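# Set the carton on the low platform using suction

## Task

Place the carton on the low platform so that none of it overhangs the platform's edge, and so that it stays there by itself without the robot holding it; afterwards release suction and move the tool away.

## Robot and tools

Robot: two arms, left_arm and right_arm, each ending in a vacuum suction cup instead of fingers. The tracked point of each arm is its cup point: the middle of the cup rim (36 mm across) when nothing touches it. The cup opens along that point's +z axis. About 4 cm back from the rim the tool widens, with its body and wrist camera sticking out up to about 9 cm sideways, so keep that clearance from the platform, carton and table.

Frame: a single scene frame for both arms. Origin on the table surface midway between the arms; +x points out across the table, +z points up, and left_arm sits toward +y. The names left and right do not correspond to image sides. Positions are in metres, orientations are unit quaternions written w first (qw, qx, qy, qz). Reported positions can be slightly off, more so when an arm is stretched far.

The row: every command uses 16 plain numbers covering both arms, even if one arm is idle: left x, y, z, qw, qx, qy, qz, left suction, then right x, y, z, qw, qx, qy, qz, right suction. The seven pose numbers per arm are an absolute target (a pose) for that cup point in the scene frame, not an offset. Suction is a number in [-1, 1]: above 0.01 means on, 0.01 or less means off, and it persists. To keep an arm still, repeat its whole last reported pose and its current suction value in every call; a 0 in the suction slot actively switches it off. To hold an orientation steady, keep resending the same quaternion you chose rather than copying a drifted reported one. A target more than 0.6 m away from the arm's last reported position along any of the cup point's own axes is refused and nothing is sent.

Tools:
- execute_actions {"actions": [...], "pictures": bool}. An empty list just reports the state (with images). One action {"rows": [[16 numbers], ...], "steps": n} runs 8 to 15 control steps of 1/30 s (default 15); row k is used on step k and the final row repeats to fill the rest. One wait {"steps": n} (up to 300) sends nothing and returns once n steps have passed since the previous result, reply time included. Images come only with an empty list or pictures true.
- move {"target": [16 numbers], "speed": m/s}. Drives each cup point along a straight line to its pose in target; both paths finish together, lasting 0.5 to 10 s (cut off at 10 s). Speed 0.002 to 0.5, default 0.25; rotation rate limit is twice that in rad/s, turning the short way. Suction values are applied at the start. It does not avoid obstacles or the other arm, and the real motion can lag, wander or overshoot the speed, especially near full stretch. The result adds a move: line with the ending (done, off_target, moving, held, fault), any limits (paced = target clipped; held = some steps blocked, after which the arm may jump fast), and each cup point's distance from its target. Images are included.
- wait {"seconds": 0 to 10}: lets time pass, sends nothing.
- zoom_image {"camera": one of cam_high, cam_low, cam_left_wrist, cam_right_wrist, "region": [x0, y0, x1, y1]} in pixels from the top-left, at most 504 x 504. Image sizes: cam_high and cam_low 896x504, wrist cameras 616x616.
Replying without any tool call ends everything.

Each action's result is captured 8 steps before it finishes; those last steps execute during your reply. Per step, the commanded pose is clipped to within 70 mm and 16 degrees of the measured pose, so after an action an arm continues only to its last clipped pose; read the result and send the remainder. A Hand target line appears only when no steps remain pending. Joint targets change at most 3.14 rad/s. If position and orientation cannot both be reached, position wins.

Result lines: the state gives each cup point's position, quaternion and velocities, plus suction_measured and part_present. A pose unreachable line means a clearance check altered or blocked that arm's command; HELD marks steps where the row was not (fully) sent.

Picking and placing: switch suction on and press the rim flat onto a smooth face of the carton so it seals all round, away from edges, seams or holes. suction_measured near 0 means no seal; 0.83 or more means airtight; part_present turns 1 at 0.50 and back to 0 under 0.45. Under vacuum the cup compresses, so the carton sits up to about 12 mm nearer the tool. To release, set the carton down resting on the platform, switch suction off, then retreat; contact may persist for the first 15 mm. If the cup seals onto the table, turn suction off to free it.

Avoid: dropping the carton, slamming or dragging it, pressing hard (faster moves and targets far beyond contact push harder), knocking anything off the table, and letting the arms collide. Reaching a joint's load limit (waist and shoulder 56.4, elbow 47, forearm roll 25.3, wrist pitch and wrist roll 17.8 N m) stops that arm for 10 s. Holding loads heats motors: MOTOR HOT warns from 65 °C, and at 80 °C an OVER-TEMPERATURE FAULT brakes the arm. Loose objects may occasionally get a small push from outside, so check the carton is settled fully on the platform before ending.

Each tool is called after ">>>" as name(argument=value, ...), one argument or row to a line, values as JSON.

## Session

>>> execute_actions(
  actions=[],
)

Scene clock: 0.00 s of 5000.00 s.
left_arm: end_effector_position=(+0.6557, +0.2390, +0.2436) suction_measured=0.00 part_present=0 end_effector_quat_wxyz=(+0.000, -0.185, +0.983, +0.000) end_effector_velocity=(+0.000, -0.000, +0.000) end_effector_angular_velocity=(+0.000, +0.000, +0.000) | right_arm: end_effector_position=(+0.5460, -0.4126, +0.2443) suction_measured=0.00 part_present=0 end_effector_quat_wxyz=(+0.001, +0.302, +0.953, +0.001) end_effector_velocity=(-0.000, -0.001, +0.001) end_effector_angular_velocity=(+0.000, -0.001, -0.002)
Joint positions: left_arm=[ 0.001 -0.531 -1.291  0.    -0.76  -2.096] | right_arm=[-0.002 -0.531 -1.292  0.002 -0.76  -1.048]
Joint velocities: left_arm=[-0. -0. -0. -0. -0. -0.] | right_arm=[-0.002  0.001  0.     0.    -0.     0.   ]
Motor temperatures (°C, as the motors report them): left_arm=[25 25 26 28 28 28] | right_arm=[23 24 28 31 30 26]
Hand target (left_arm): +0.656, +0.239, +0.244; +0.000, -0.185, +0.983, +0.000
Hand target (right_arm): +0.546, -0.413, +0.244; +0.001, +0.302, +0.953, +0.001

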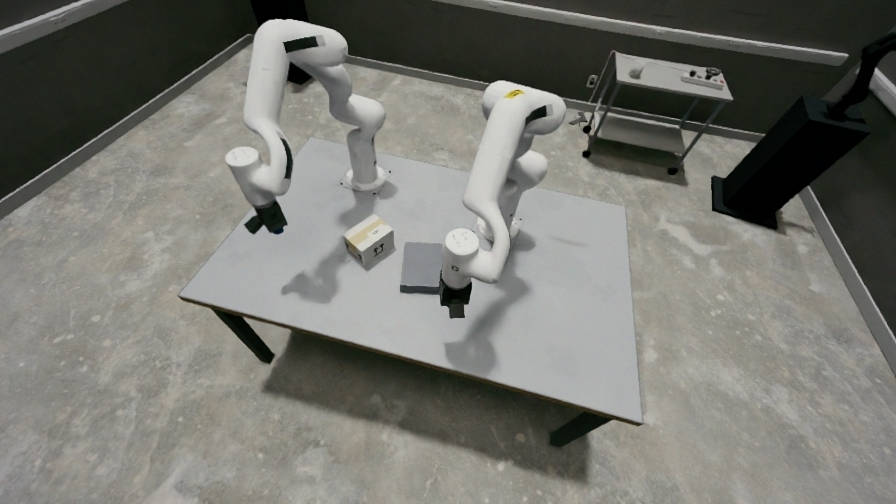

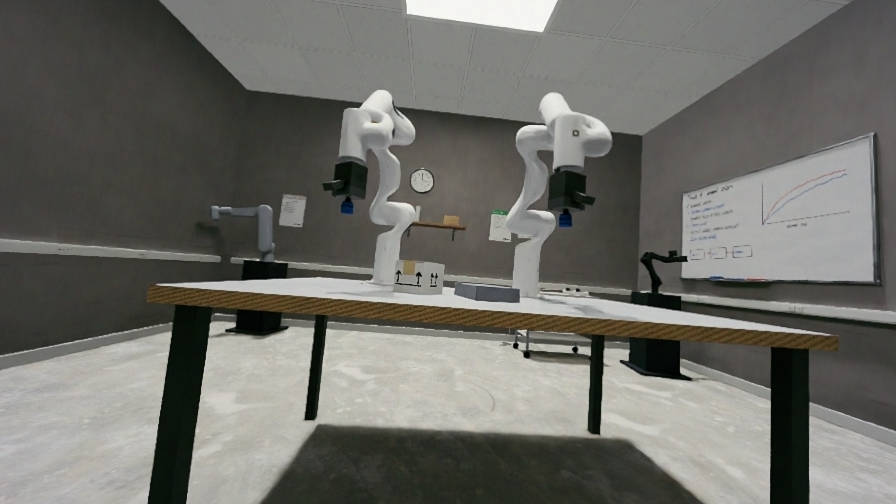

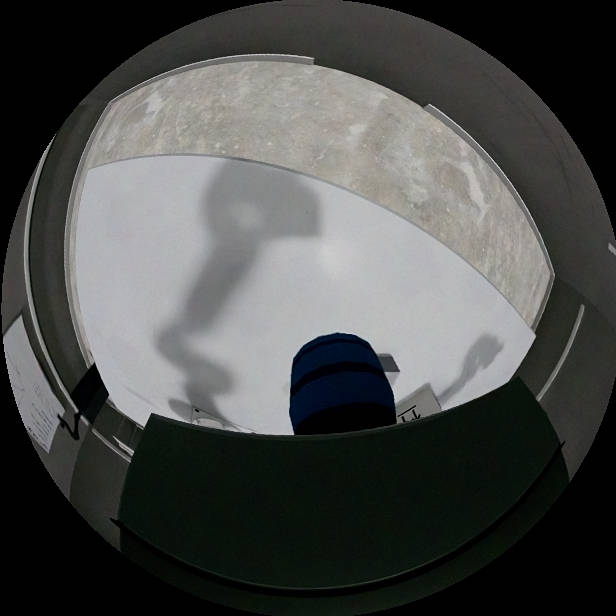

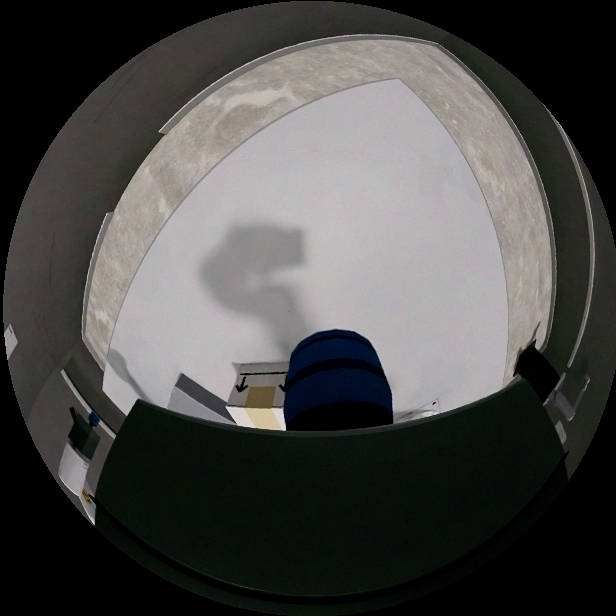

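>>> move(
  target=[0.45,0.5,0.28,0,-0.185,0.983,0,0,0.365,-0.16,0.16,0,0.302,0.953,0,0],
)

Scene clock: 2.23 s of 5000.00 s.
left_arm: end_effector_position=(+0.4499, +0.4995, +0.2798) suction_measured=0.00 part_present=0 end_effector_quat_wxyz=(-0.000, -0.185, +0.983, +0.000) end_effector_velocity=(-0.002, +0.002, +0.000) end_effector_angular_velocity=(-0.001, +0.000, +0.000) | right_arm: end_effector_position=(+0.3656, -0.1599, +0.1599) suction_measured=0.00 part_present=0 end_effector_quat_wxyz=(-0.000, +0.302, +0.953, +0.000) end_effector_velocity=(-0.001, +0.002, -0.001) end_effector_angular_velocity=(-0.001, -0.001, +0.001)
Joint positions: left_arm=[ 0.565 -0.074 -0.792  0.    -0.718 -1.532] | right_arm=[ 0.533 -0.369 -0.824  0.001 -0.455 -0.513]
Joint velocities: left_arm=[ 0.007  0.001  0.001 -0.002 -0.001  0.008] | right_arm=[ 0.006 -0.001  0.001 -0.004  0.002  0.008]
Motor temperatures (°C, as the motors report them): left_arm=[25 25 26 28 28 28] | right_arm=[23 24 28 31 30 26]
Hand target (left_arm): +0.450, +0.500, +0.280; -0.000, -0.185, +0.983, +0.000
Hand target (right_arm): +0.365, -0.160, +0.160; -0.000, +0.302, +0.953, +0.000
Off the commanded pose (left_arm): 0.001 m, 0 deg.
Off the commanded pose (right_arm): 0.001 m, 0 deg.
Kept back: nothing.
move: done

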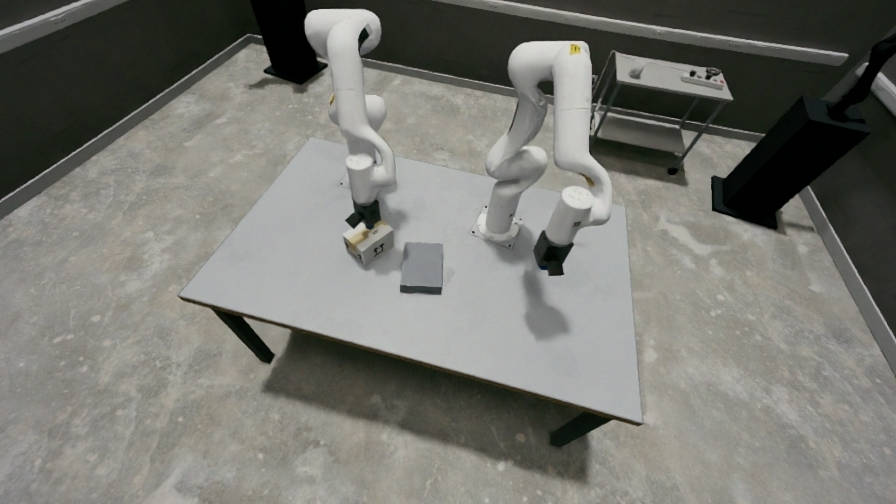

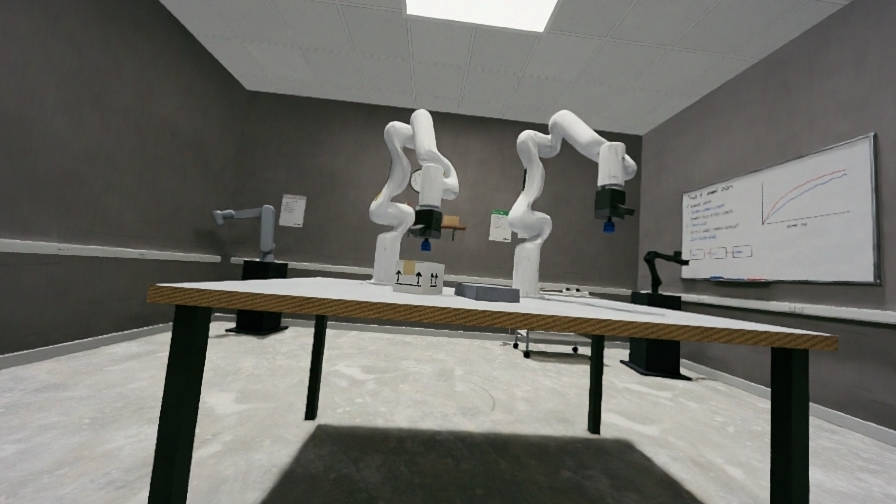

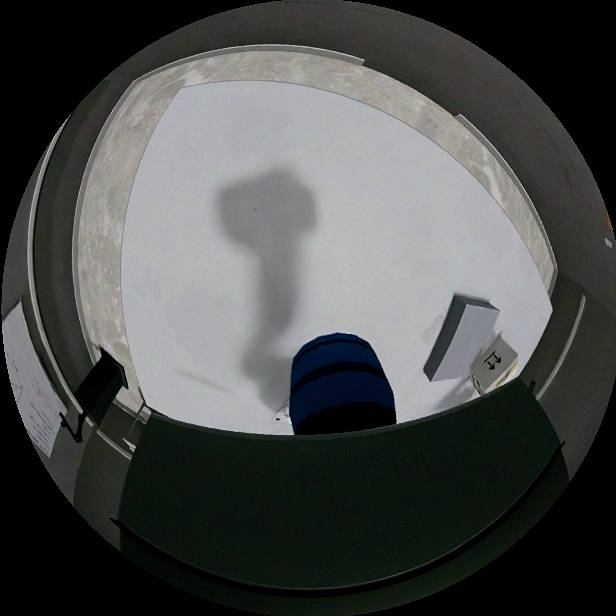

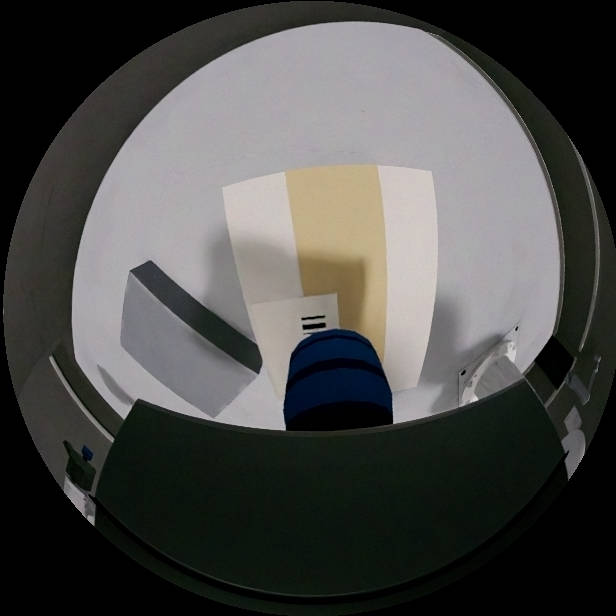

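>>> move(
  target=[0.45,0.5,0.28,0,-0.185,0.983,0,0,0.368,-0.174,0.105,0,0.302,0.953,0,1],
  speed=0.04,
)

Scene clock: 4.23 s of 5000.00 s.
left_arm: end_effector_position=(+0.4500, +0.5000, +0.2800) suction_measured=0.00 part_present=0 end_effector_quat_wxyz=(-0.000, -0.185, +0.983, -0.000) end_effector_velocity=(+0.000, +0.000, +0.000) end_effector_angular_velocity=(+0.000, -0.000, +0.000) | right_arm: end_effector_position=(+0.3681, -0.1739, +0.1053) suction_measured=0.93 part_present=1 end_effector_quat_wxyz=(+0.000, +0.302, +0.953, +0.000) end_effector_velocity=(+0.001, -0.001, -0.001) end_effector_angular_velocity=(+0.000, +0.000, -0.003)
Joint positions: left_arm=[ 0.567 -0.074 -0.793  0.    -0.719 -1.531] | right_arm=[ 0.503 -0.476 -0.806 -0.001 -0.33  -0.541]
Joint velocities: left_arm=[ 0.    -0.001 -0.001 -0.    -0.    -0.   ] | right_arm=[-0.002 -0.004 -0.002  0.001  0.002 -0.001]
Motor temperatures (°C, as the motors report them): left_arm=[25 25 26 28 28 28] | right_arm=[23 24 28 31 30 26]
Hand target (left_arm): +0.450, +0.500, +0.280; -0.000, -0.185, +0.983, -0.000
Hand target (right_arm): +0.368, -0.174, +0.105; +0.000, +0.302, +0.953, -0.000
Off the commanded pose (left_arm): 0.000 m, 0 deg.
Off the commanded pose (right_arm): 0.000 m, 0 deg.
Kept back: nothing.
move: done

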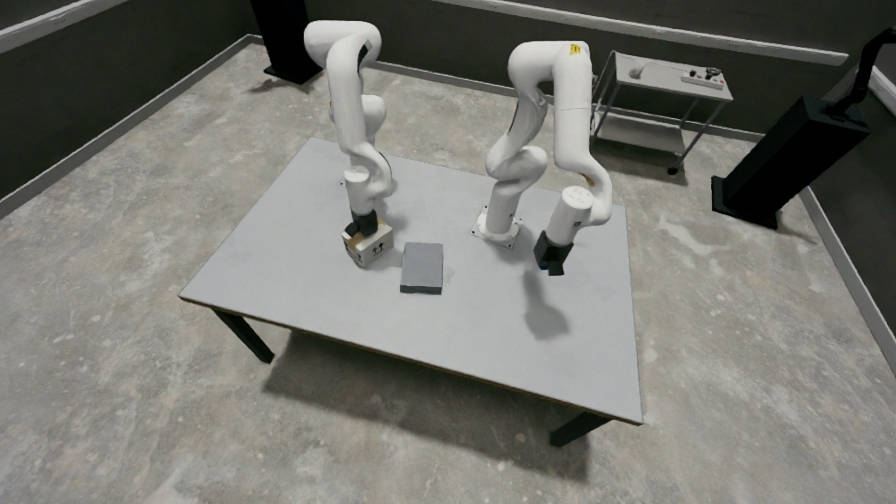

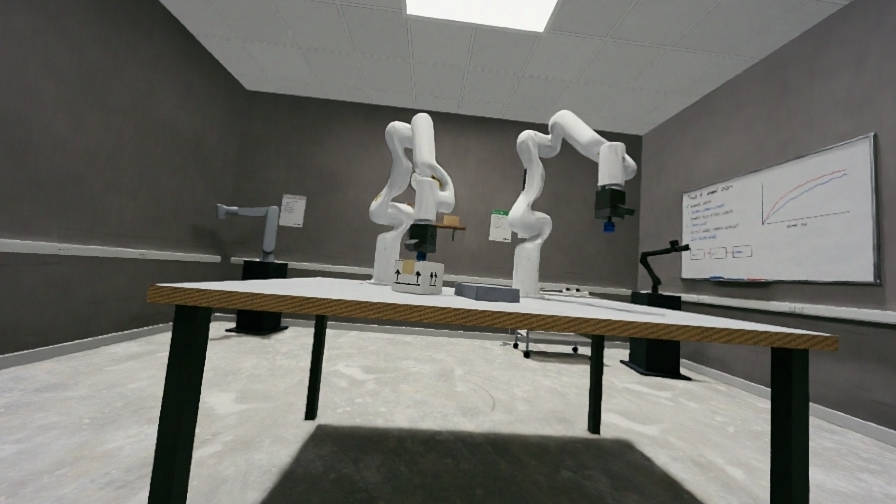

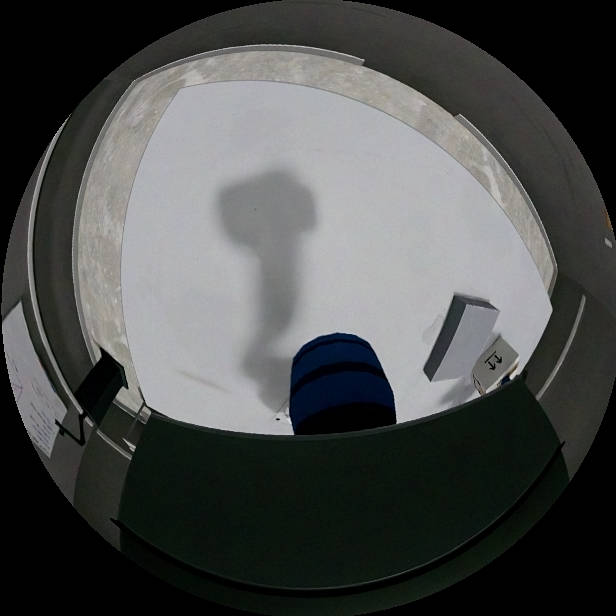

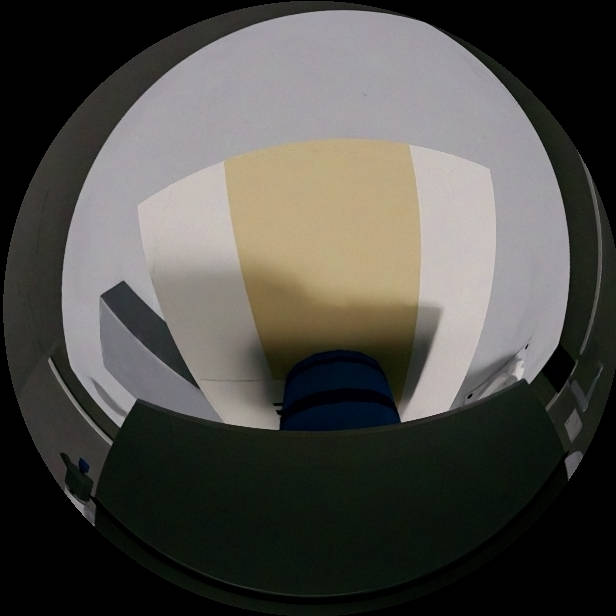

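>>> move(
  target=[0.45,0.5,0.28,0,-0.185,0.983,0,0,0.368,-0.174,0.185,0,0.2,0.98,0,1],
  speed=0.15,
)

>>> move(
  target=[0.3,0.58,0.28,0,-0.185,0.983,0,0,0.405,0.07,0.175,0,-0.105,0.994,0,1],
)

>>> zoom_image(
  camera="cam_high",
  region=[360,190,490,310],
)

>>> zoom_image(
  camera="cam_low",
  region=[430,210,550,310],
)

Scene clock: 5.87 s of 5000.00 s.
left_arm: end_effector_position=(+0.4500, +0.5000, +0.2800) suction_measured=0.00 part_present=0 end_effector_quat_wxyz=(+0.000, -0.185, +0.983, +0.000) end_effector_velocity=(+0.000, -0.000, +0.000) end_effector_angular_velocity=(+0.000, -0.000, +0.000) | right_arm: end_effector_position=(+0.3678, -0.1740, +0.1847) suction_measured=0.96 part_present=1 end_effector_quat_wxyz=(-0.000, +0.200, +0.980, -0.000) end_effector_velocity=(-0.000, +0.001, +0.002) end_effector_angular_velocity=(+0.001, +0.001, +0.007)
Joint positions: left_arm=[ 0.567 -0.074 -0.793  0.    -0.719 -1.531] | right_arm=[ 0.503 -0.314 -0.821  0.    -0.508 -0.753]
Joint velocities: left_arm=[-0.     0.    -0.     0.    -0.001 -0.   ] | right_arm=[ 0.001  0.004 -0.002  0.002 -0.006 -0.008]
Motor temperatures (°C, as the motors report them): left_arm=[25 25 26 28 28 28] | right_arm=[23 24 28 31 30 26]
Hand target (left_arm): +0.450, +0.500, +0.280; -0.000, -0.185, +0.983, -0.000
Hand target (right_arm): +0.368, -0.174, +0.185; -0.000, +0.200, +0.980, +0.000
Off the commanded pose (left_arm): 0.000 m, 0 deg.
Off the commanded pose (right_arm): 0.000 m, 0 deg.
Kept back: nothing.
move: done

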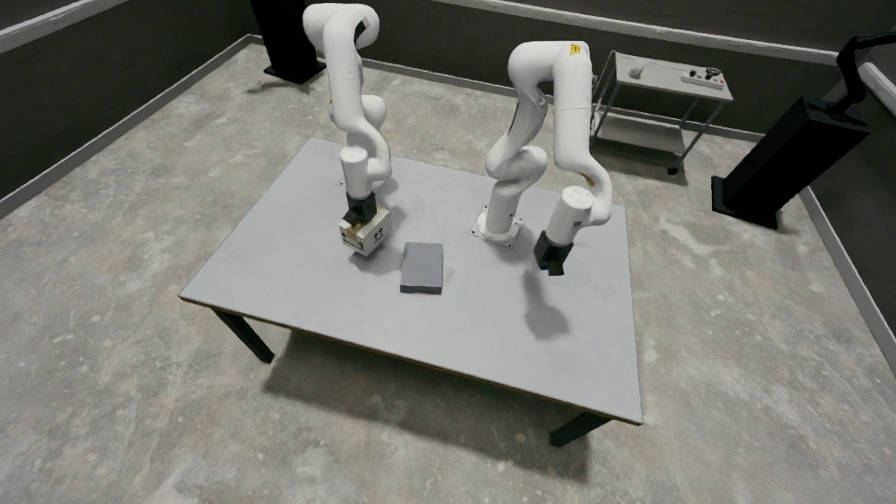

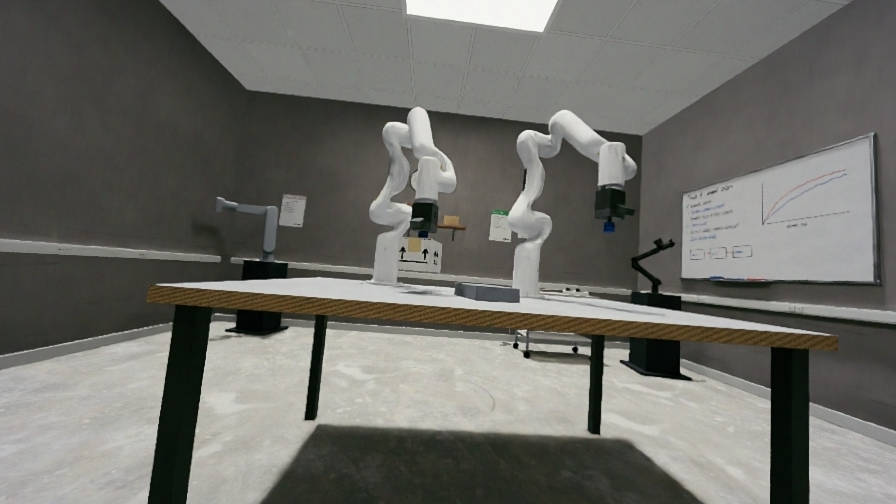

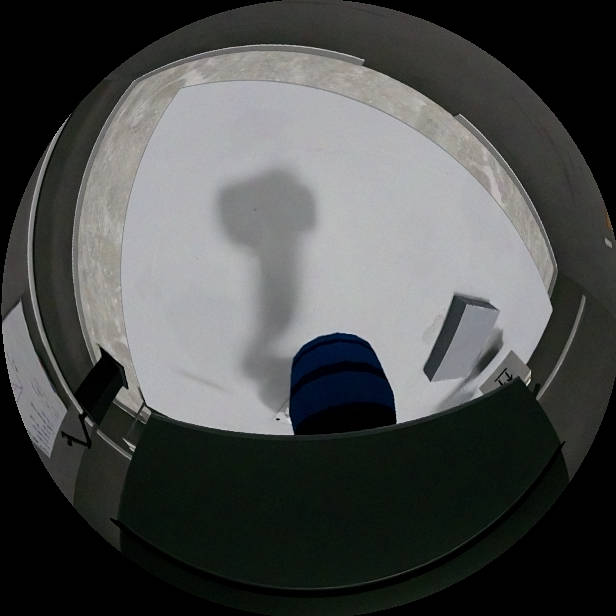

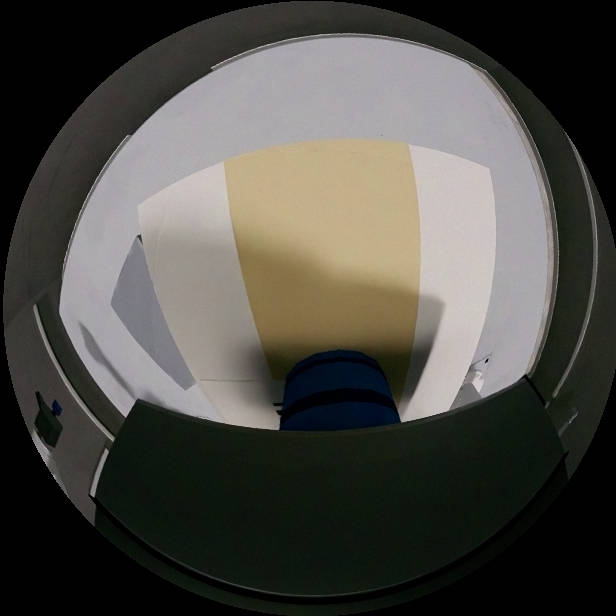

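Scene clock: 7.67 s of 5000.00 s.
left_arm: end_effector_position=(+0.3002, +0.5797, +0.2799) suction_measured=0.00 part_present=0 end_effector_quat_wxyz=(-0.000, -0.185, +0.983, +0.000) end_effector_velocity=(-0.001, +0.001, +0.001) end_effector_angular_velocity=(+0.000, -0.001, +0.000) | right_arm: end_effector_position=(+0.4053, +0.0696, +0.1753) suction_measured=0.96 part_present=1 end_effector_quat_wxyz=(-0.000, -0.105, +0.994, +0.000) end_effector_velocity=(+0.001, +0.003, -0.000) end_effector_angular_velocity=(+0.001, +0.000, +0.005)
Joint positions: left_arm=[ 0.964  0.131 -0.593  0.    -0.724 -1.134] | right_arm=[ 0.841 -0.679 -1.347  0.001 -0.669 -1.029]
Joint velocities: left_arm=[ 0.005  0.001 -0.    -0.001 -0.001  0.006] | right_arm=[ 0.003 -0.006 -0.009  0.002 -0.003 -0.004]
Motor temperatures (°C, as the motors report them): left_arm=[25 25 26 28 28 28] | right_arm=[23 24 28 31 30 26]
Hand target (left_arm): +0.300, +0.580, +0.280; -0.000, -0.185, +0.983, -0.000
Hand target (right_arm): +0.405, +0.070, +0.175; -0.000, -0.105, +0.994, +0.000
Off the commanded pose (left_arm): 0.000 m, 0 deg.
Off the commanded pose (right_arm): 0.001 m, 0 deg.
Kept back: nothing.
move: done

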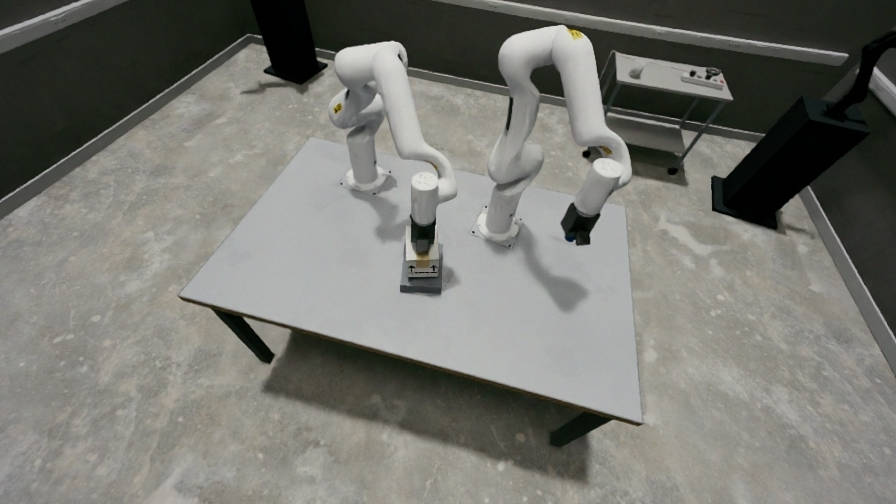

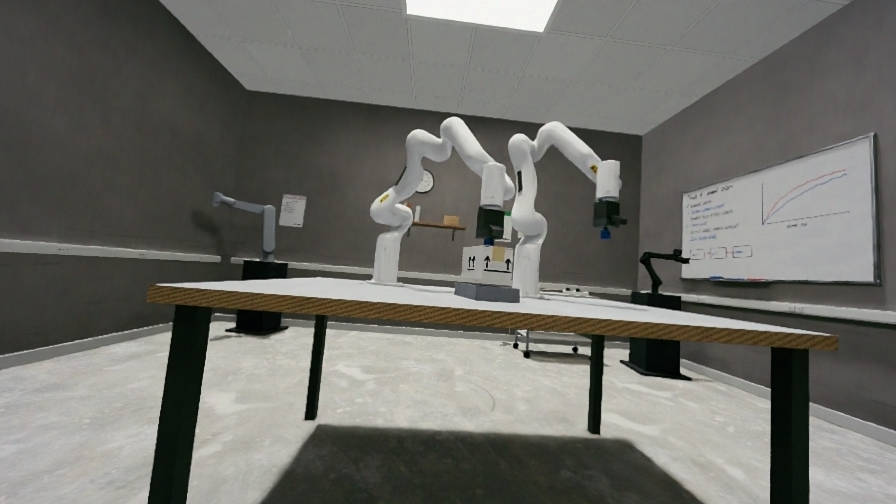

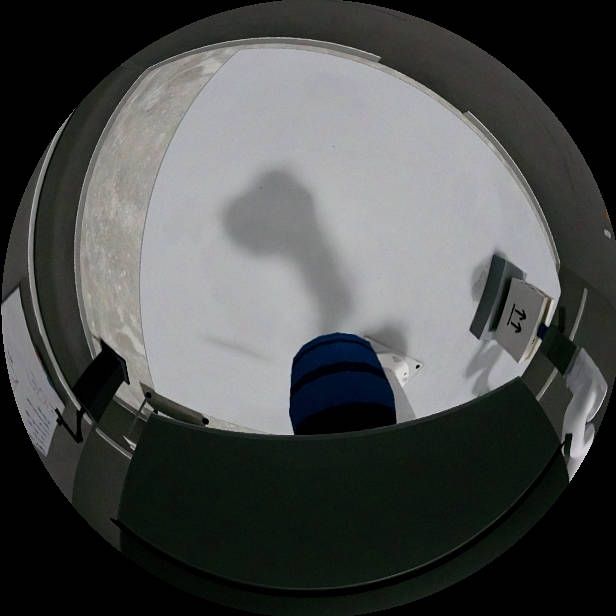

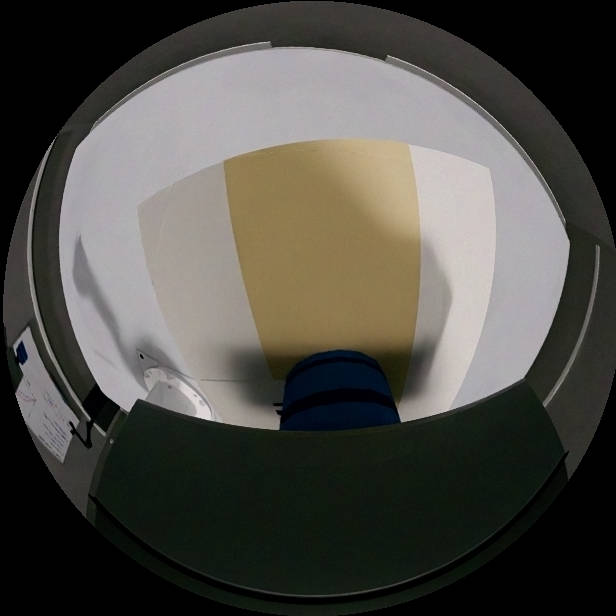

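Region (360, 190, 490, 310) of cam_high's 896x504 image, scaled by 3.877, with more detail than that image has; it fills the top 465 rows of this view, and the rest is white.

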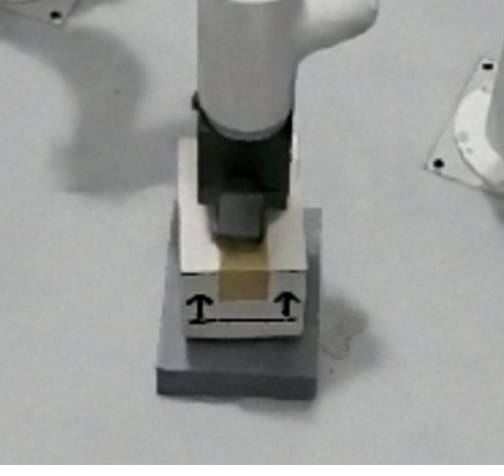

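Region (430, 210, 550, 310) of cam_low's 896x504 image, scaled by 4.200, with more detail than that image has.

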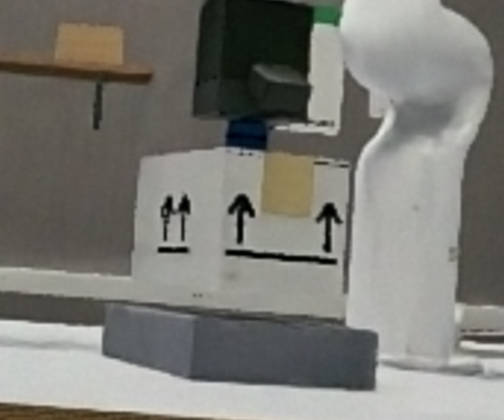

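>>> move(
  target=[0.3,0.58,0.28,0,-0.185,0.983,0,0,0.407,0.067,0.16,0,-0.08,0.997,0,1],
  speed=0.03,
)

>>> zoom_image(
  camera="cam_low",
  region=[430,210,550,310],
)

>>> zoom_image(
  camera="cam_high",
  region=[360,190,490,310],
)

Scene clock: 9.13 s of 5000.00 s.
left_arm: end_effector_position=(+0.3000, +0.5800, +0.2800) suction_measured=0.00 part_present=0 end_effector_quat_wxyz=(-0.000, -0.185, +0.983, -0.000) end_effector_velocity=(-0.000, -0.000, -0.000) end_effector_angular_velocity=(-0.001, +0.001, +0.000) | right_arm: end_effector_position=(+0.4070, +0.0671, +0.1602) suction_measured=0.96 part_present=1 end_effector_quat_wxyz=(+0.000, -0.080, +0.997, +0.000) end_effector_velocity=(-0.000, +0.001, -0.001) end_effector_angular_velocity=(+0.001, -0.002, -0.005)
Joint positions: left_arm=[ 0.965  0.131 -0.594  0.    -0.724 -1.133] | right_arm=[ 0.837 -0.699 -1.34   0.    -0.642 -0.983]
Joint velocities: left_arm=[ 0.     0.     0.001 -0.     0.    -0.   ] | right_arm=[ 0.002 -0.002  0.    -0.001  0.005  0.007]
Motor temperatures (°C, as the motors report them): left_arm=[25 25 26 28 28 28] | right_arm=[23 24 28 31 30 26]
Hand target (left_arm): +0.300, +0.580, +0.280; -0.000, -0.185, +0.983, -0.000
Hand target (right_arm): +0.407, +0.067, +0.160; +0.000, -0.080, +0.997, -0.000
Off the commanded pose (left_arm): 0.000 m, 0 deg.
Off the commanded pose (right_arm): 0.000 m, 0 deg.
Kept back: nothing.
move: done

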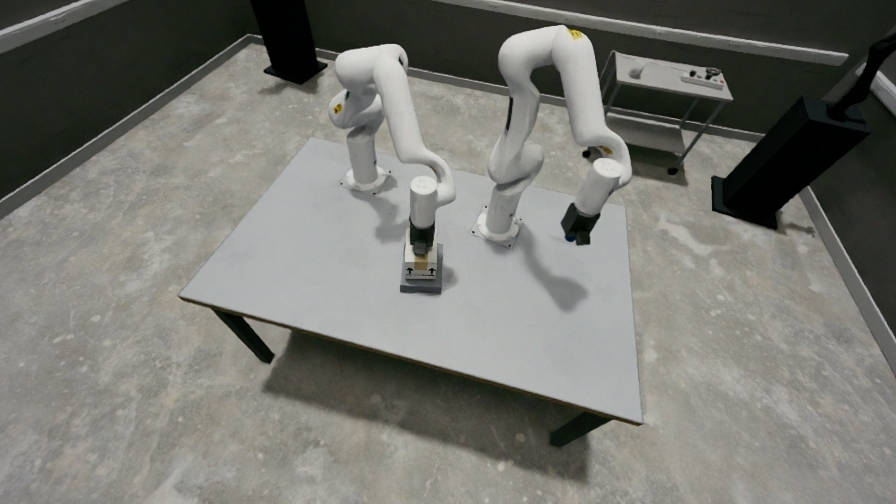

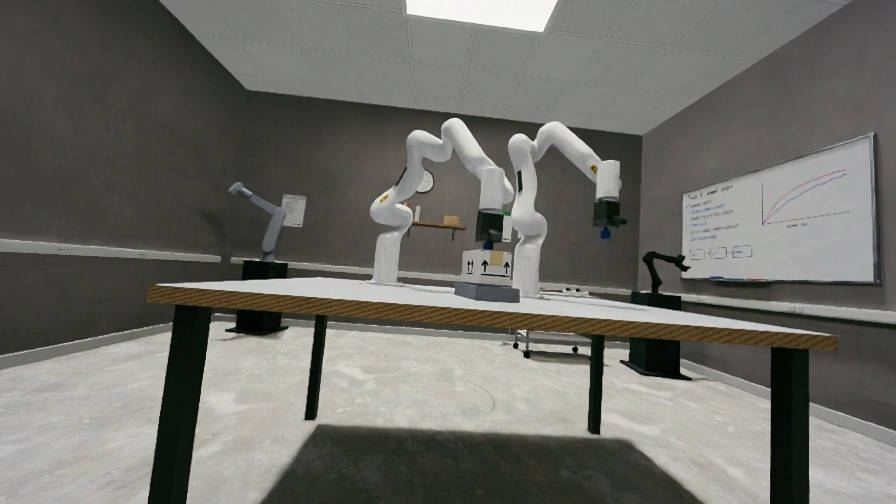

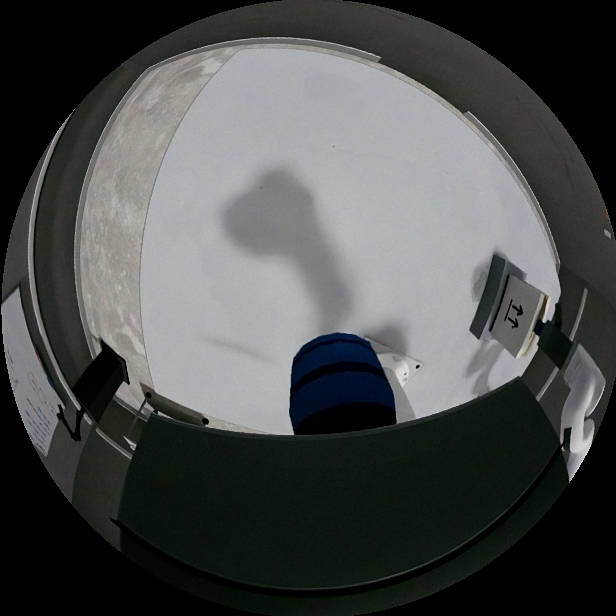

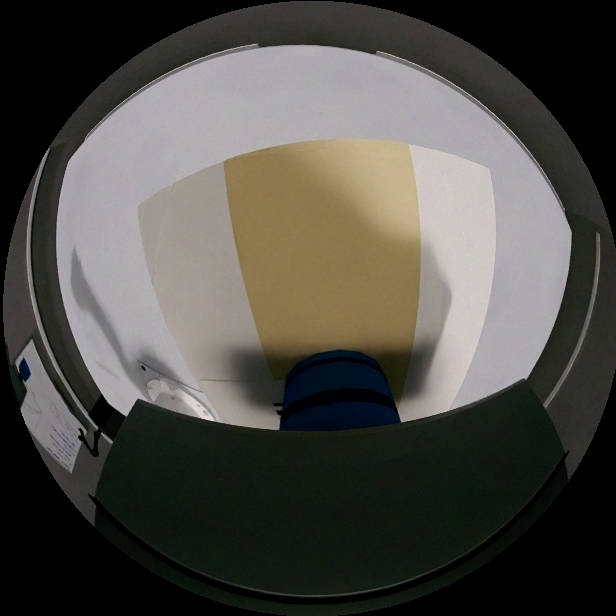

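Region (430, 210, 550, 310) of cam_low's 896x504 image, scaled by 4.200, with more detail than that image has.

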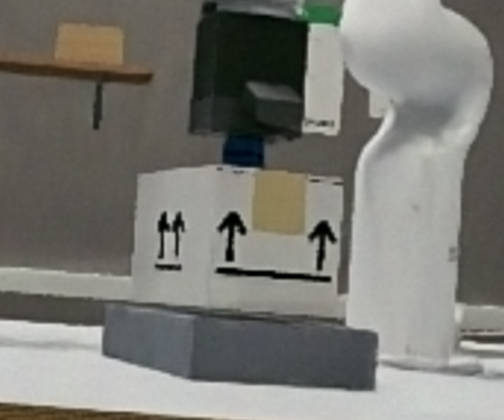

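Region (360, 190, 490, 310) of cam_high's 896x504 image, scaled by 3.877, with more detail than that image has; it fills the top 465 rows of this view, and the rest is white.

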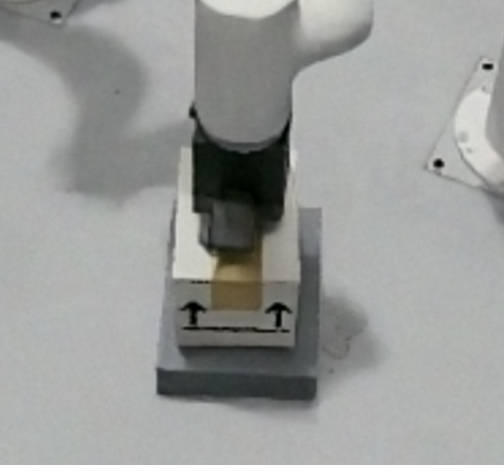

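>>> move(
  target=[0.3,0.58,0.28,0,-0.185,0.983,0,0,0.407,0.068,0.151,0,-0.08,0.997,0,1],
  speed=0.03,
)

>>> execute_actions(
  actions=[
    {"rows":[[0.3,0.58,0.28,0,-0.185,0.983,0,0,0.407,0.068,0.153,0,-0.08,0.997,0,0]],"steps":8},
  ],
)

>>> move(
  target=[0.3,0.58,0.28,0,-0.185,0.983,0,0,0.39,0.05,0.31,0,-0.08,0.997,0,0],
)

Scene clock: 11.53 s of 5000.00 s.
left_arm: end_effector_position=(+0.3000, +0.5800, +0.2800) suction_measured=0.00 part_present=0 end_effector_quat_wxyz=(+0.000, -0.185, +0.983, -0.000) end_effector_velocity=(+0.000, +0.000, -0.000) end_effector_angular_velocity=(+0.000, -0.000, +0.000) | right_arm: end_effector_position=(+0.4071, +0.0680, +0.1518) suction_measured=0.96 part_present=1 end_effector_quat_wxyz=(+0.000, -0.080, +0.997, +0.000) end_effector_velocity=(+0.001, +0.000, -0.001) end_effector_angular_velocity=(+0.000, -0.001, -0.000)
Joint positions: left_arm=[ 0.965  0.131 -0.594  0.    -0.724 -1.132] | right_arm=[ 0.838 -0.712 -1.341 -0.    -0.628 -0.981]
Joint velocities: left_arm=[ 0.    -0.001 -0.    -0.     0.001 -0.   ] | right_arm=[-0.001 -0.002 -0.002 -0.001  0.001  0.   ]
Motor temperatures (°C, as the motors report them): left_arm=[25 25 26 28 28 28] | right_arm=[23 24 28 31 30 26]
Hand target (left_arm): +0.300, +0.580, +0.280; -0.000, -0.185, +0.983, -0.000
Hand target (right_arm): +0.407, +0.068, +0.151; +0.000, -0.080, +0.997, -0.000
Off the commanded pose (left_arm): 0.000 m, 0 deg.
Off the commanded pose (right_arm): 0.001 m, 0 deg.
Kept back: nothing.
move: done

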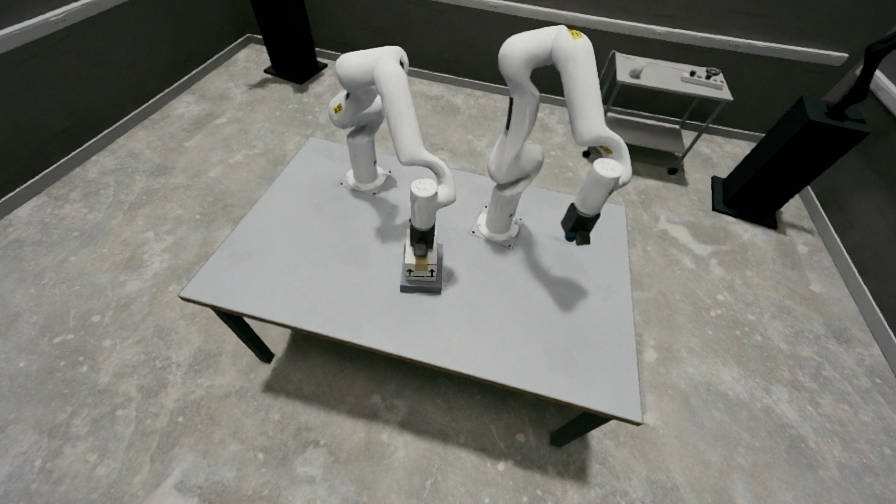

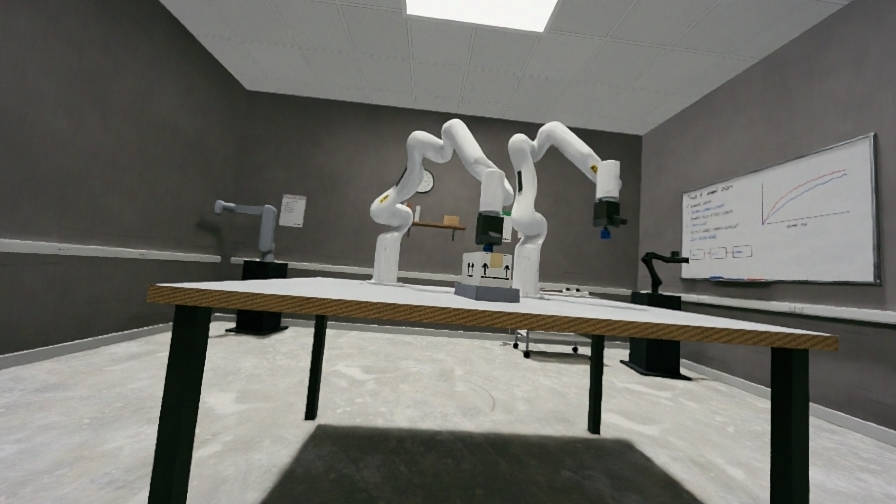

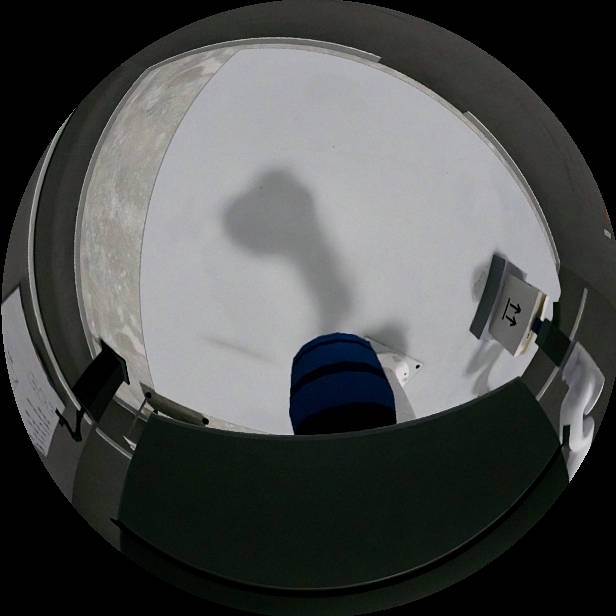

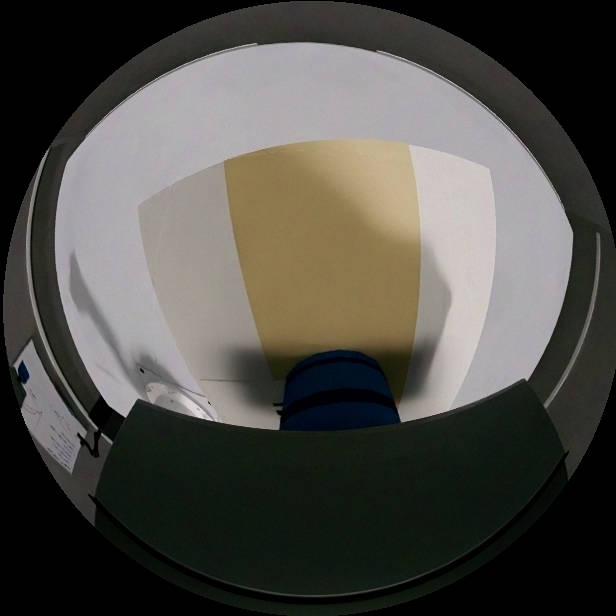

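Scene clock: 11.57 s of 5000.00 s.
left_arm: end_effector_position=(+0.3000, +0.5800, +0.2800) suction_measured=0.00 part_present=0 end_effector_quat_wxyz=(+0.000, -0.185, +0.983, +0.000) end_effector_velocity=(-0.000, -0.000, -0.001) end_effector_angular_velocity=(-0.001, +0.001, +0.000) | right_arm: end_effector_position=(+0.4071, +0.0681, +0.1518) suction_measured=0.96 part_present=1 end_effector_quat_wxyz=(+0.000, -0.080, +0.997, +0.000) end_effector_velocity=(-0.000, +0.001, -0.001) end_effector_angular_velocity=(-0.000, +0.000, +0.001)
Joint positions: left_arm=[ 0.965  0.131 -0.594  0.    -0.724 -1.132] | right_arm=[ 0.838 -0.712 -1.341 -0.    -0.628 -0.981]
Joint velocities: left_arm=[-0.    -0.     0.001  0.    -0.    -0.   ] | right_arm=[ 0.002 -0.002 -0.001 -0.     0.     0.001]
Motor temperatures (°C, as the motors report them): left_arm=[25 25 26 28 28 28] | right_arm=[23 24 28 31 30 26]
Kept back: the last 8 steps of this action.
Steps of this call (step 1: nothing new was sent). Readings (end_effector_position | what the end effector reports):
1: the state above

Scene clock: 13.10 s of 5000.00 s.
left_arm: end_effector_position=(+0.3000, +0.5800, +0.2800) suction_measured=0.00 part_present=0 end_effector_quat_wxyz=(+0.000, -0.185, +0.983, +0.000) end_effector_velocity=(+0.000, +0.000, +0.001) end_effector_angular_velocity=(+0.002, -0.002, +0.001) | right_arm: end_effector_position=(+0.3897, +0.0499, +0.3096) suction_measured=0.00 part_present=0 end_effector_quat_wxyz=(-0.000, -0.080, +0.997, +0.000) end_effector_velocity=(-0.001, +0.000, +0.003) end_effector_angular_velocity=(+0.001, -0.001, +0.001)
Joint positions: left_arm=[ 0.965  0.131 -0.594  0.    -0.724 -1.132] | right_arm=[ 0.835 -0.469 -1.359  0.    -0.891 -0.985]
Joint velocities: left_arm=[ 0.     0.001 -0.     0.     0.001 -0.   ] | right_arm=[ 0.001  0.005 -0.002  0.    -0.005  0.   ]
Motor temperatures (°C, as the motors report them): left_arm=[25 25 26 28 28 28] | right_arm=[23 24 28 31 30 26]
Hand target (left_arm): +0.300, +0.580, +0.280; +0.000, -0.185, +0.983, -0.000
Hand target (right_arm): +0.390, +0.050, +0.310; -0.000, -0.080, +0.997, +0.000
Off your previous action's commanded pose (left_arm): 0.000 m, 0 deg at its last step (step 8 of this call).
Off your previous action's commanded pose (right_arm): 0.001 m, 0 deg at its last step (step 8 of this call).
Off the commanded pose (left_arm): 0.000 m, 0 deg.
Off the commanded pose (right_arm): 0.001 m, 0 deg.
Kept back: nothing.
move: done

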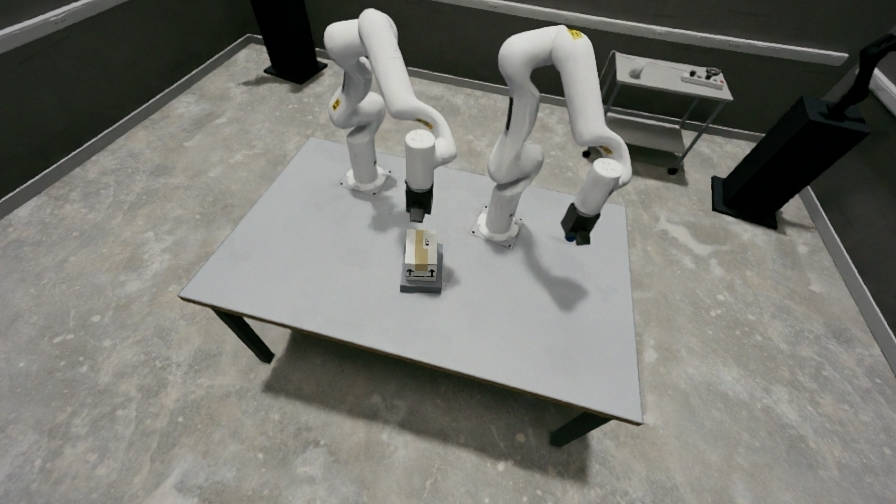

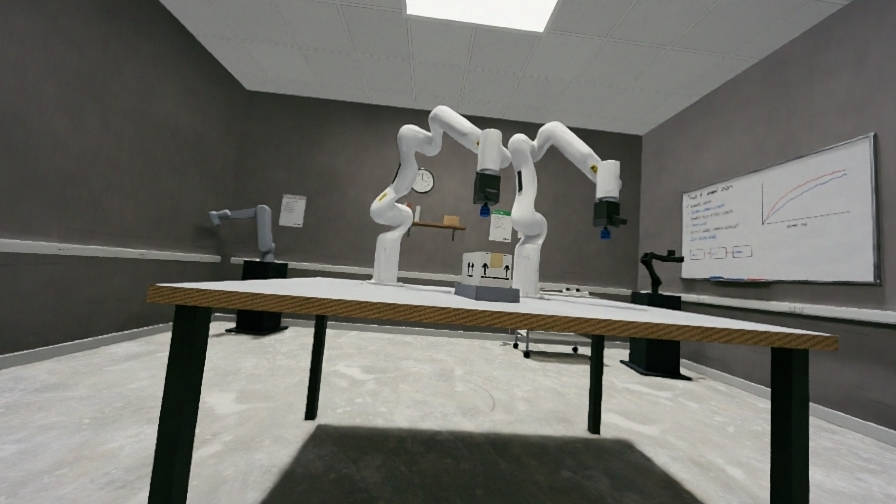

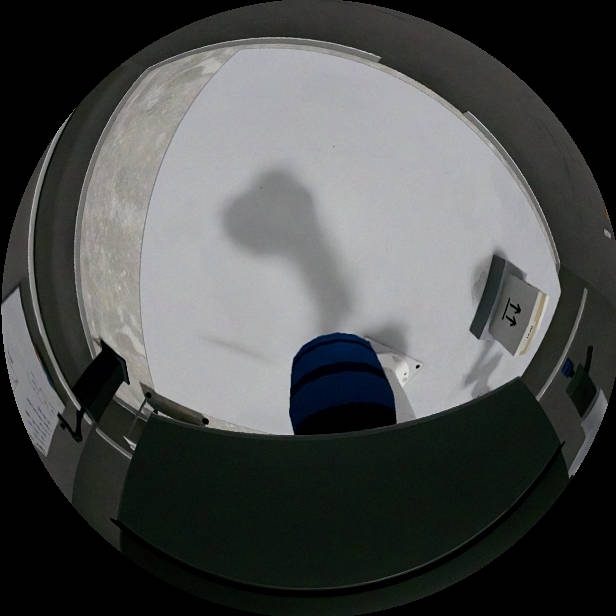

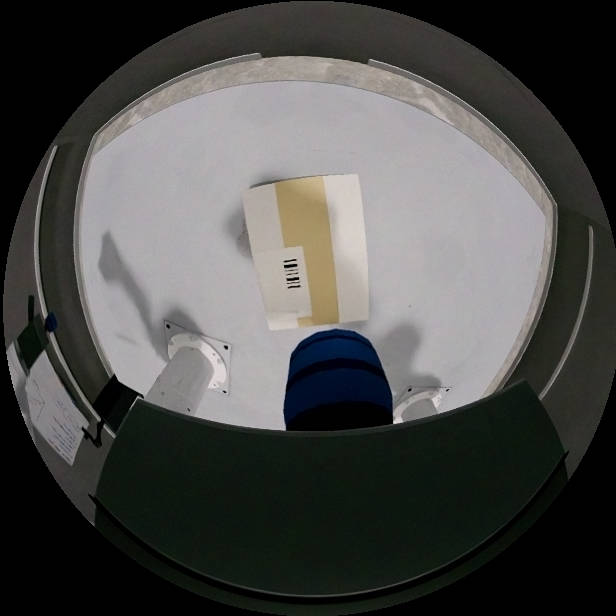

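>>> finished_scene(
  scene=2,
)

The scene is finished: the task was done.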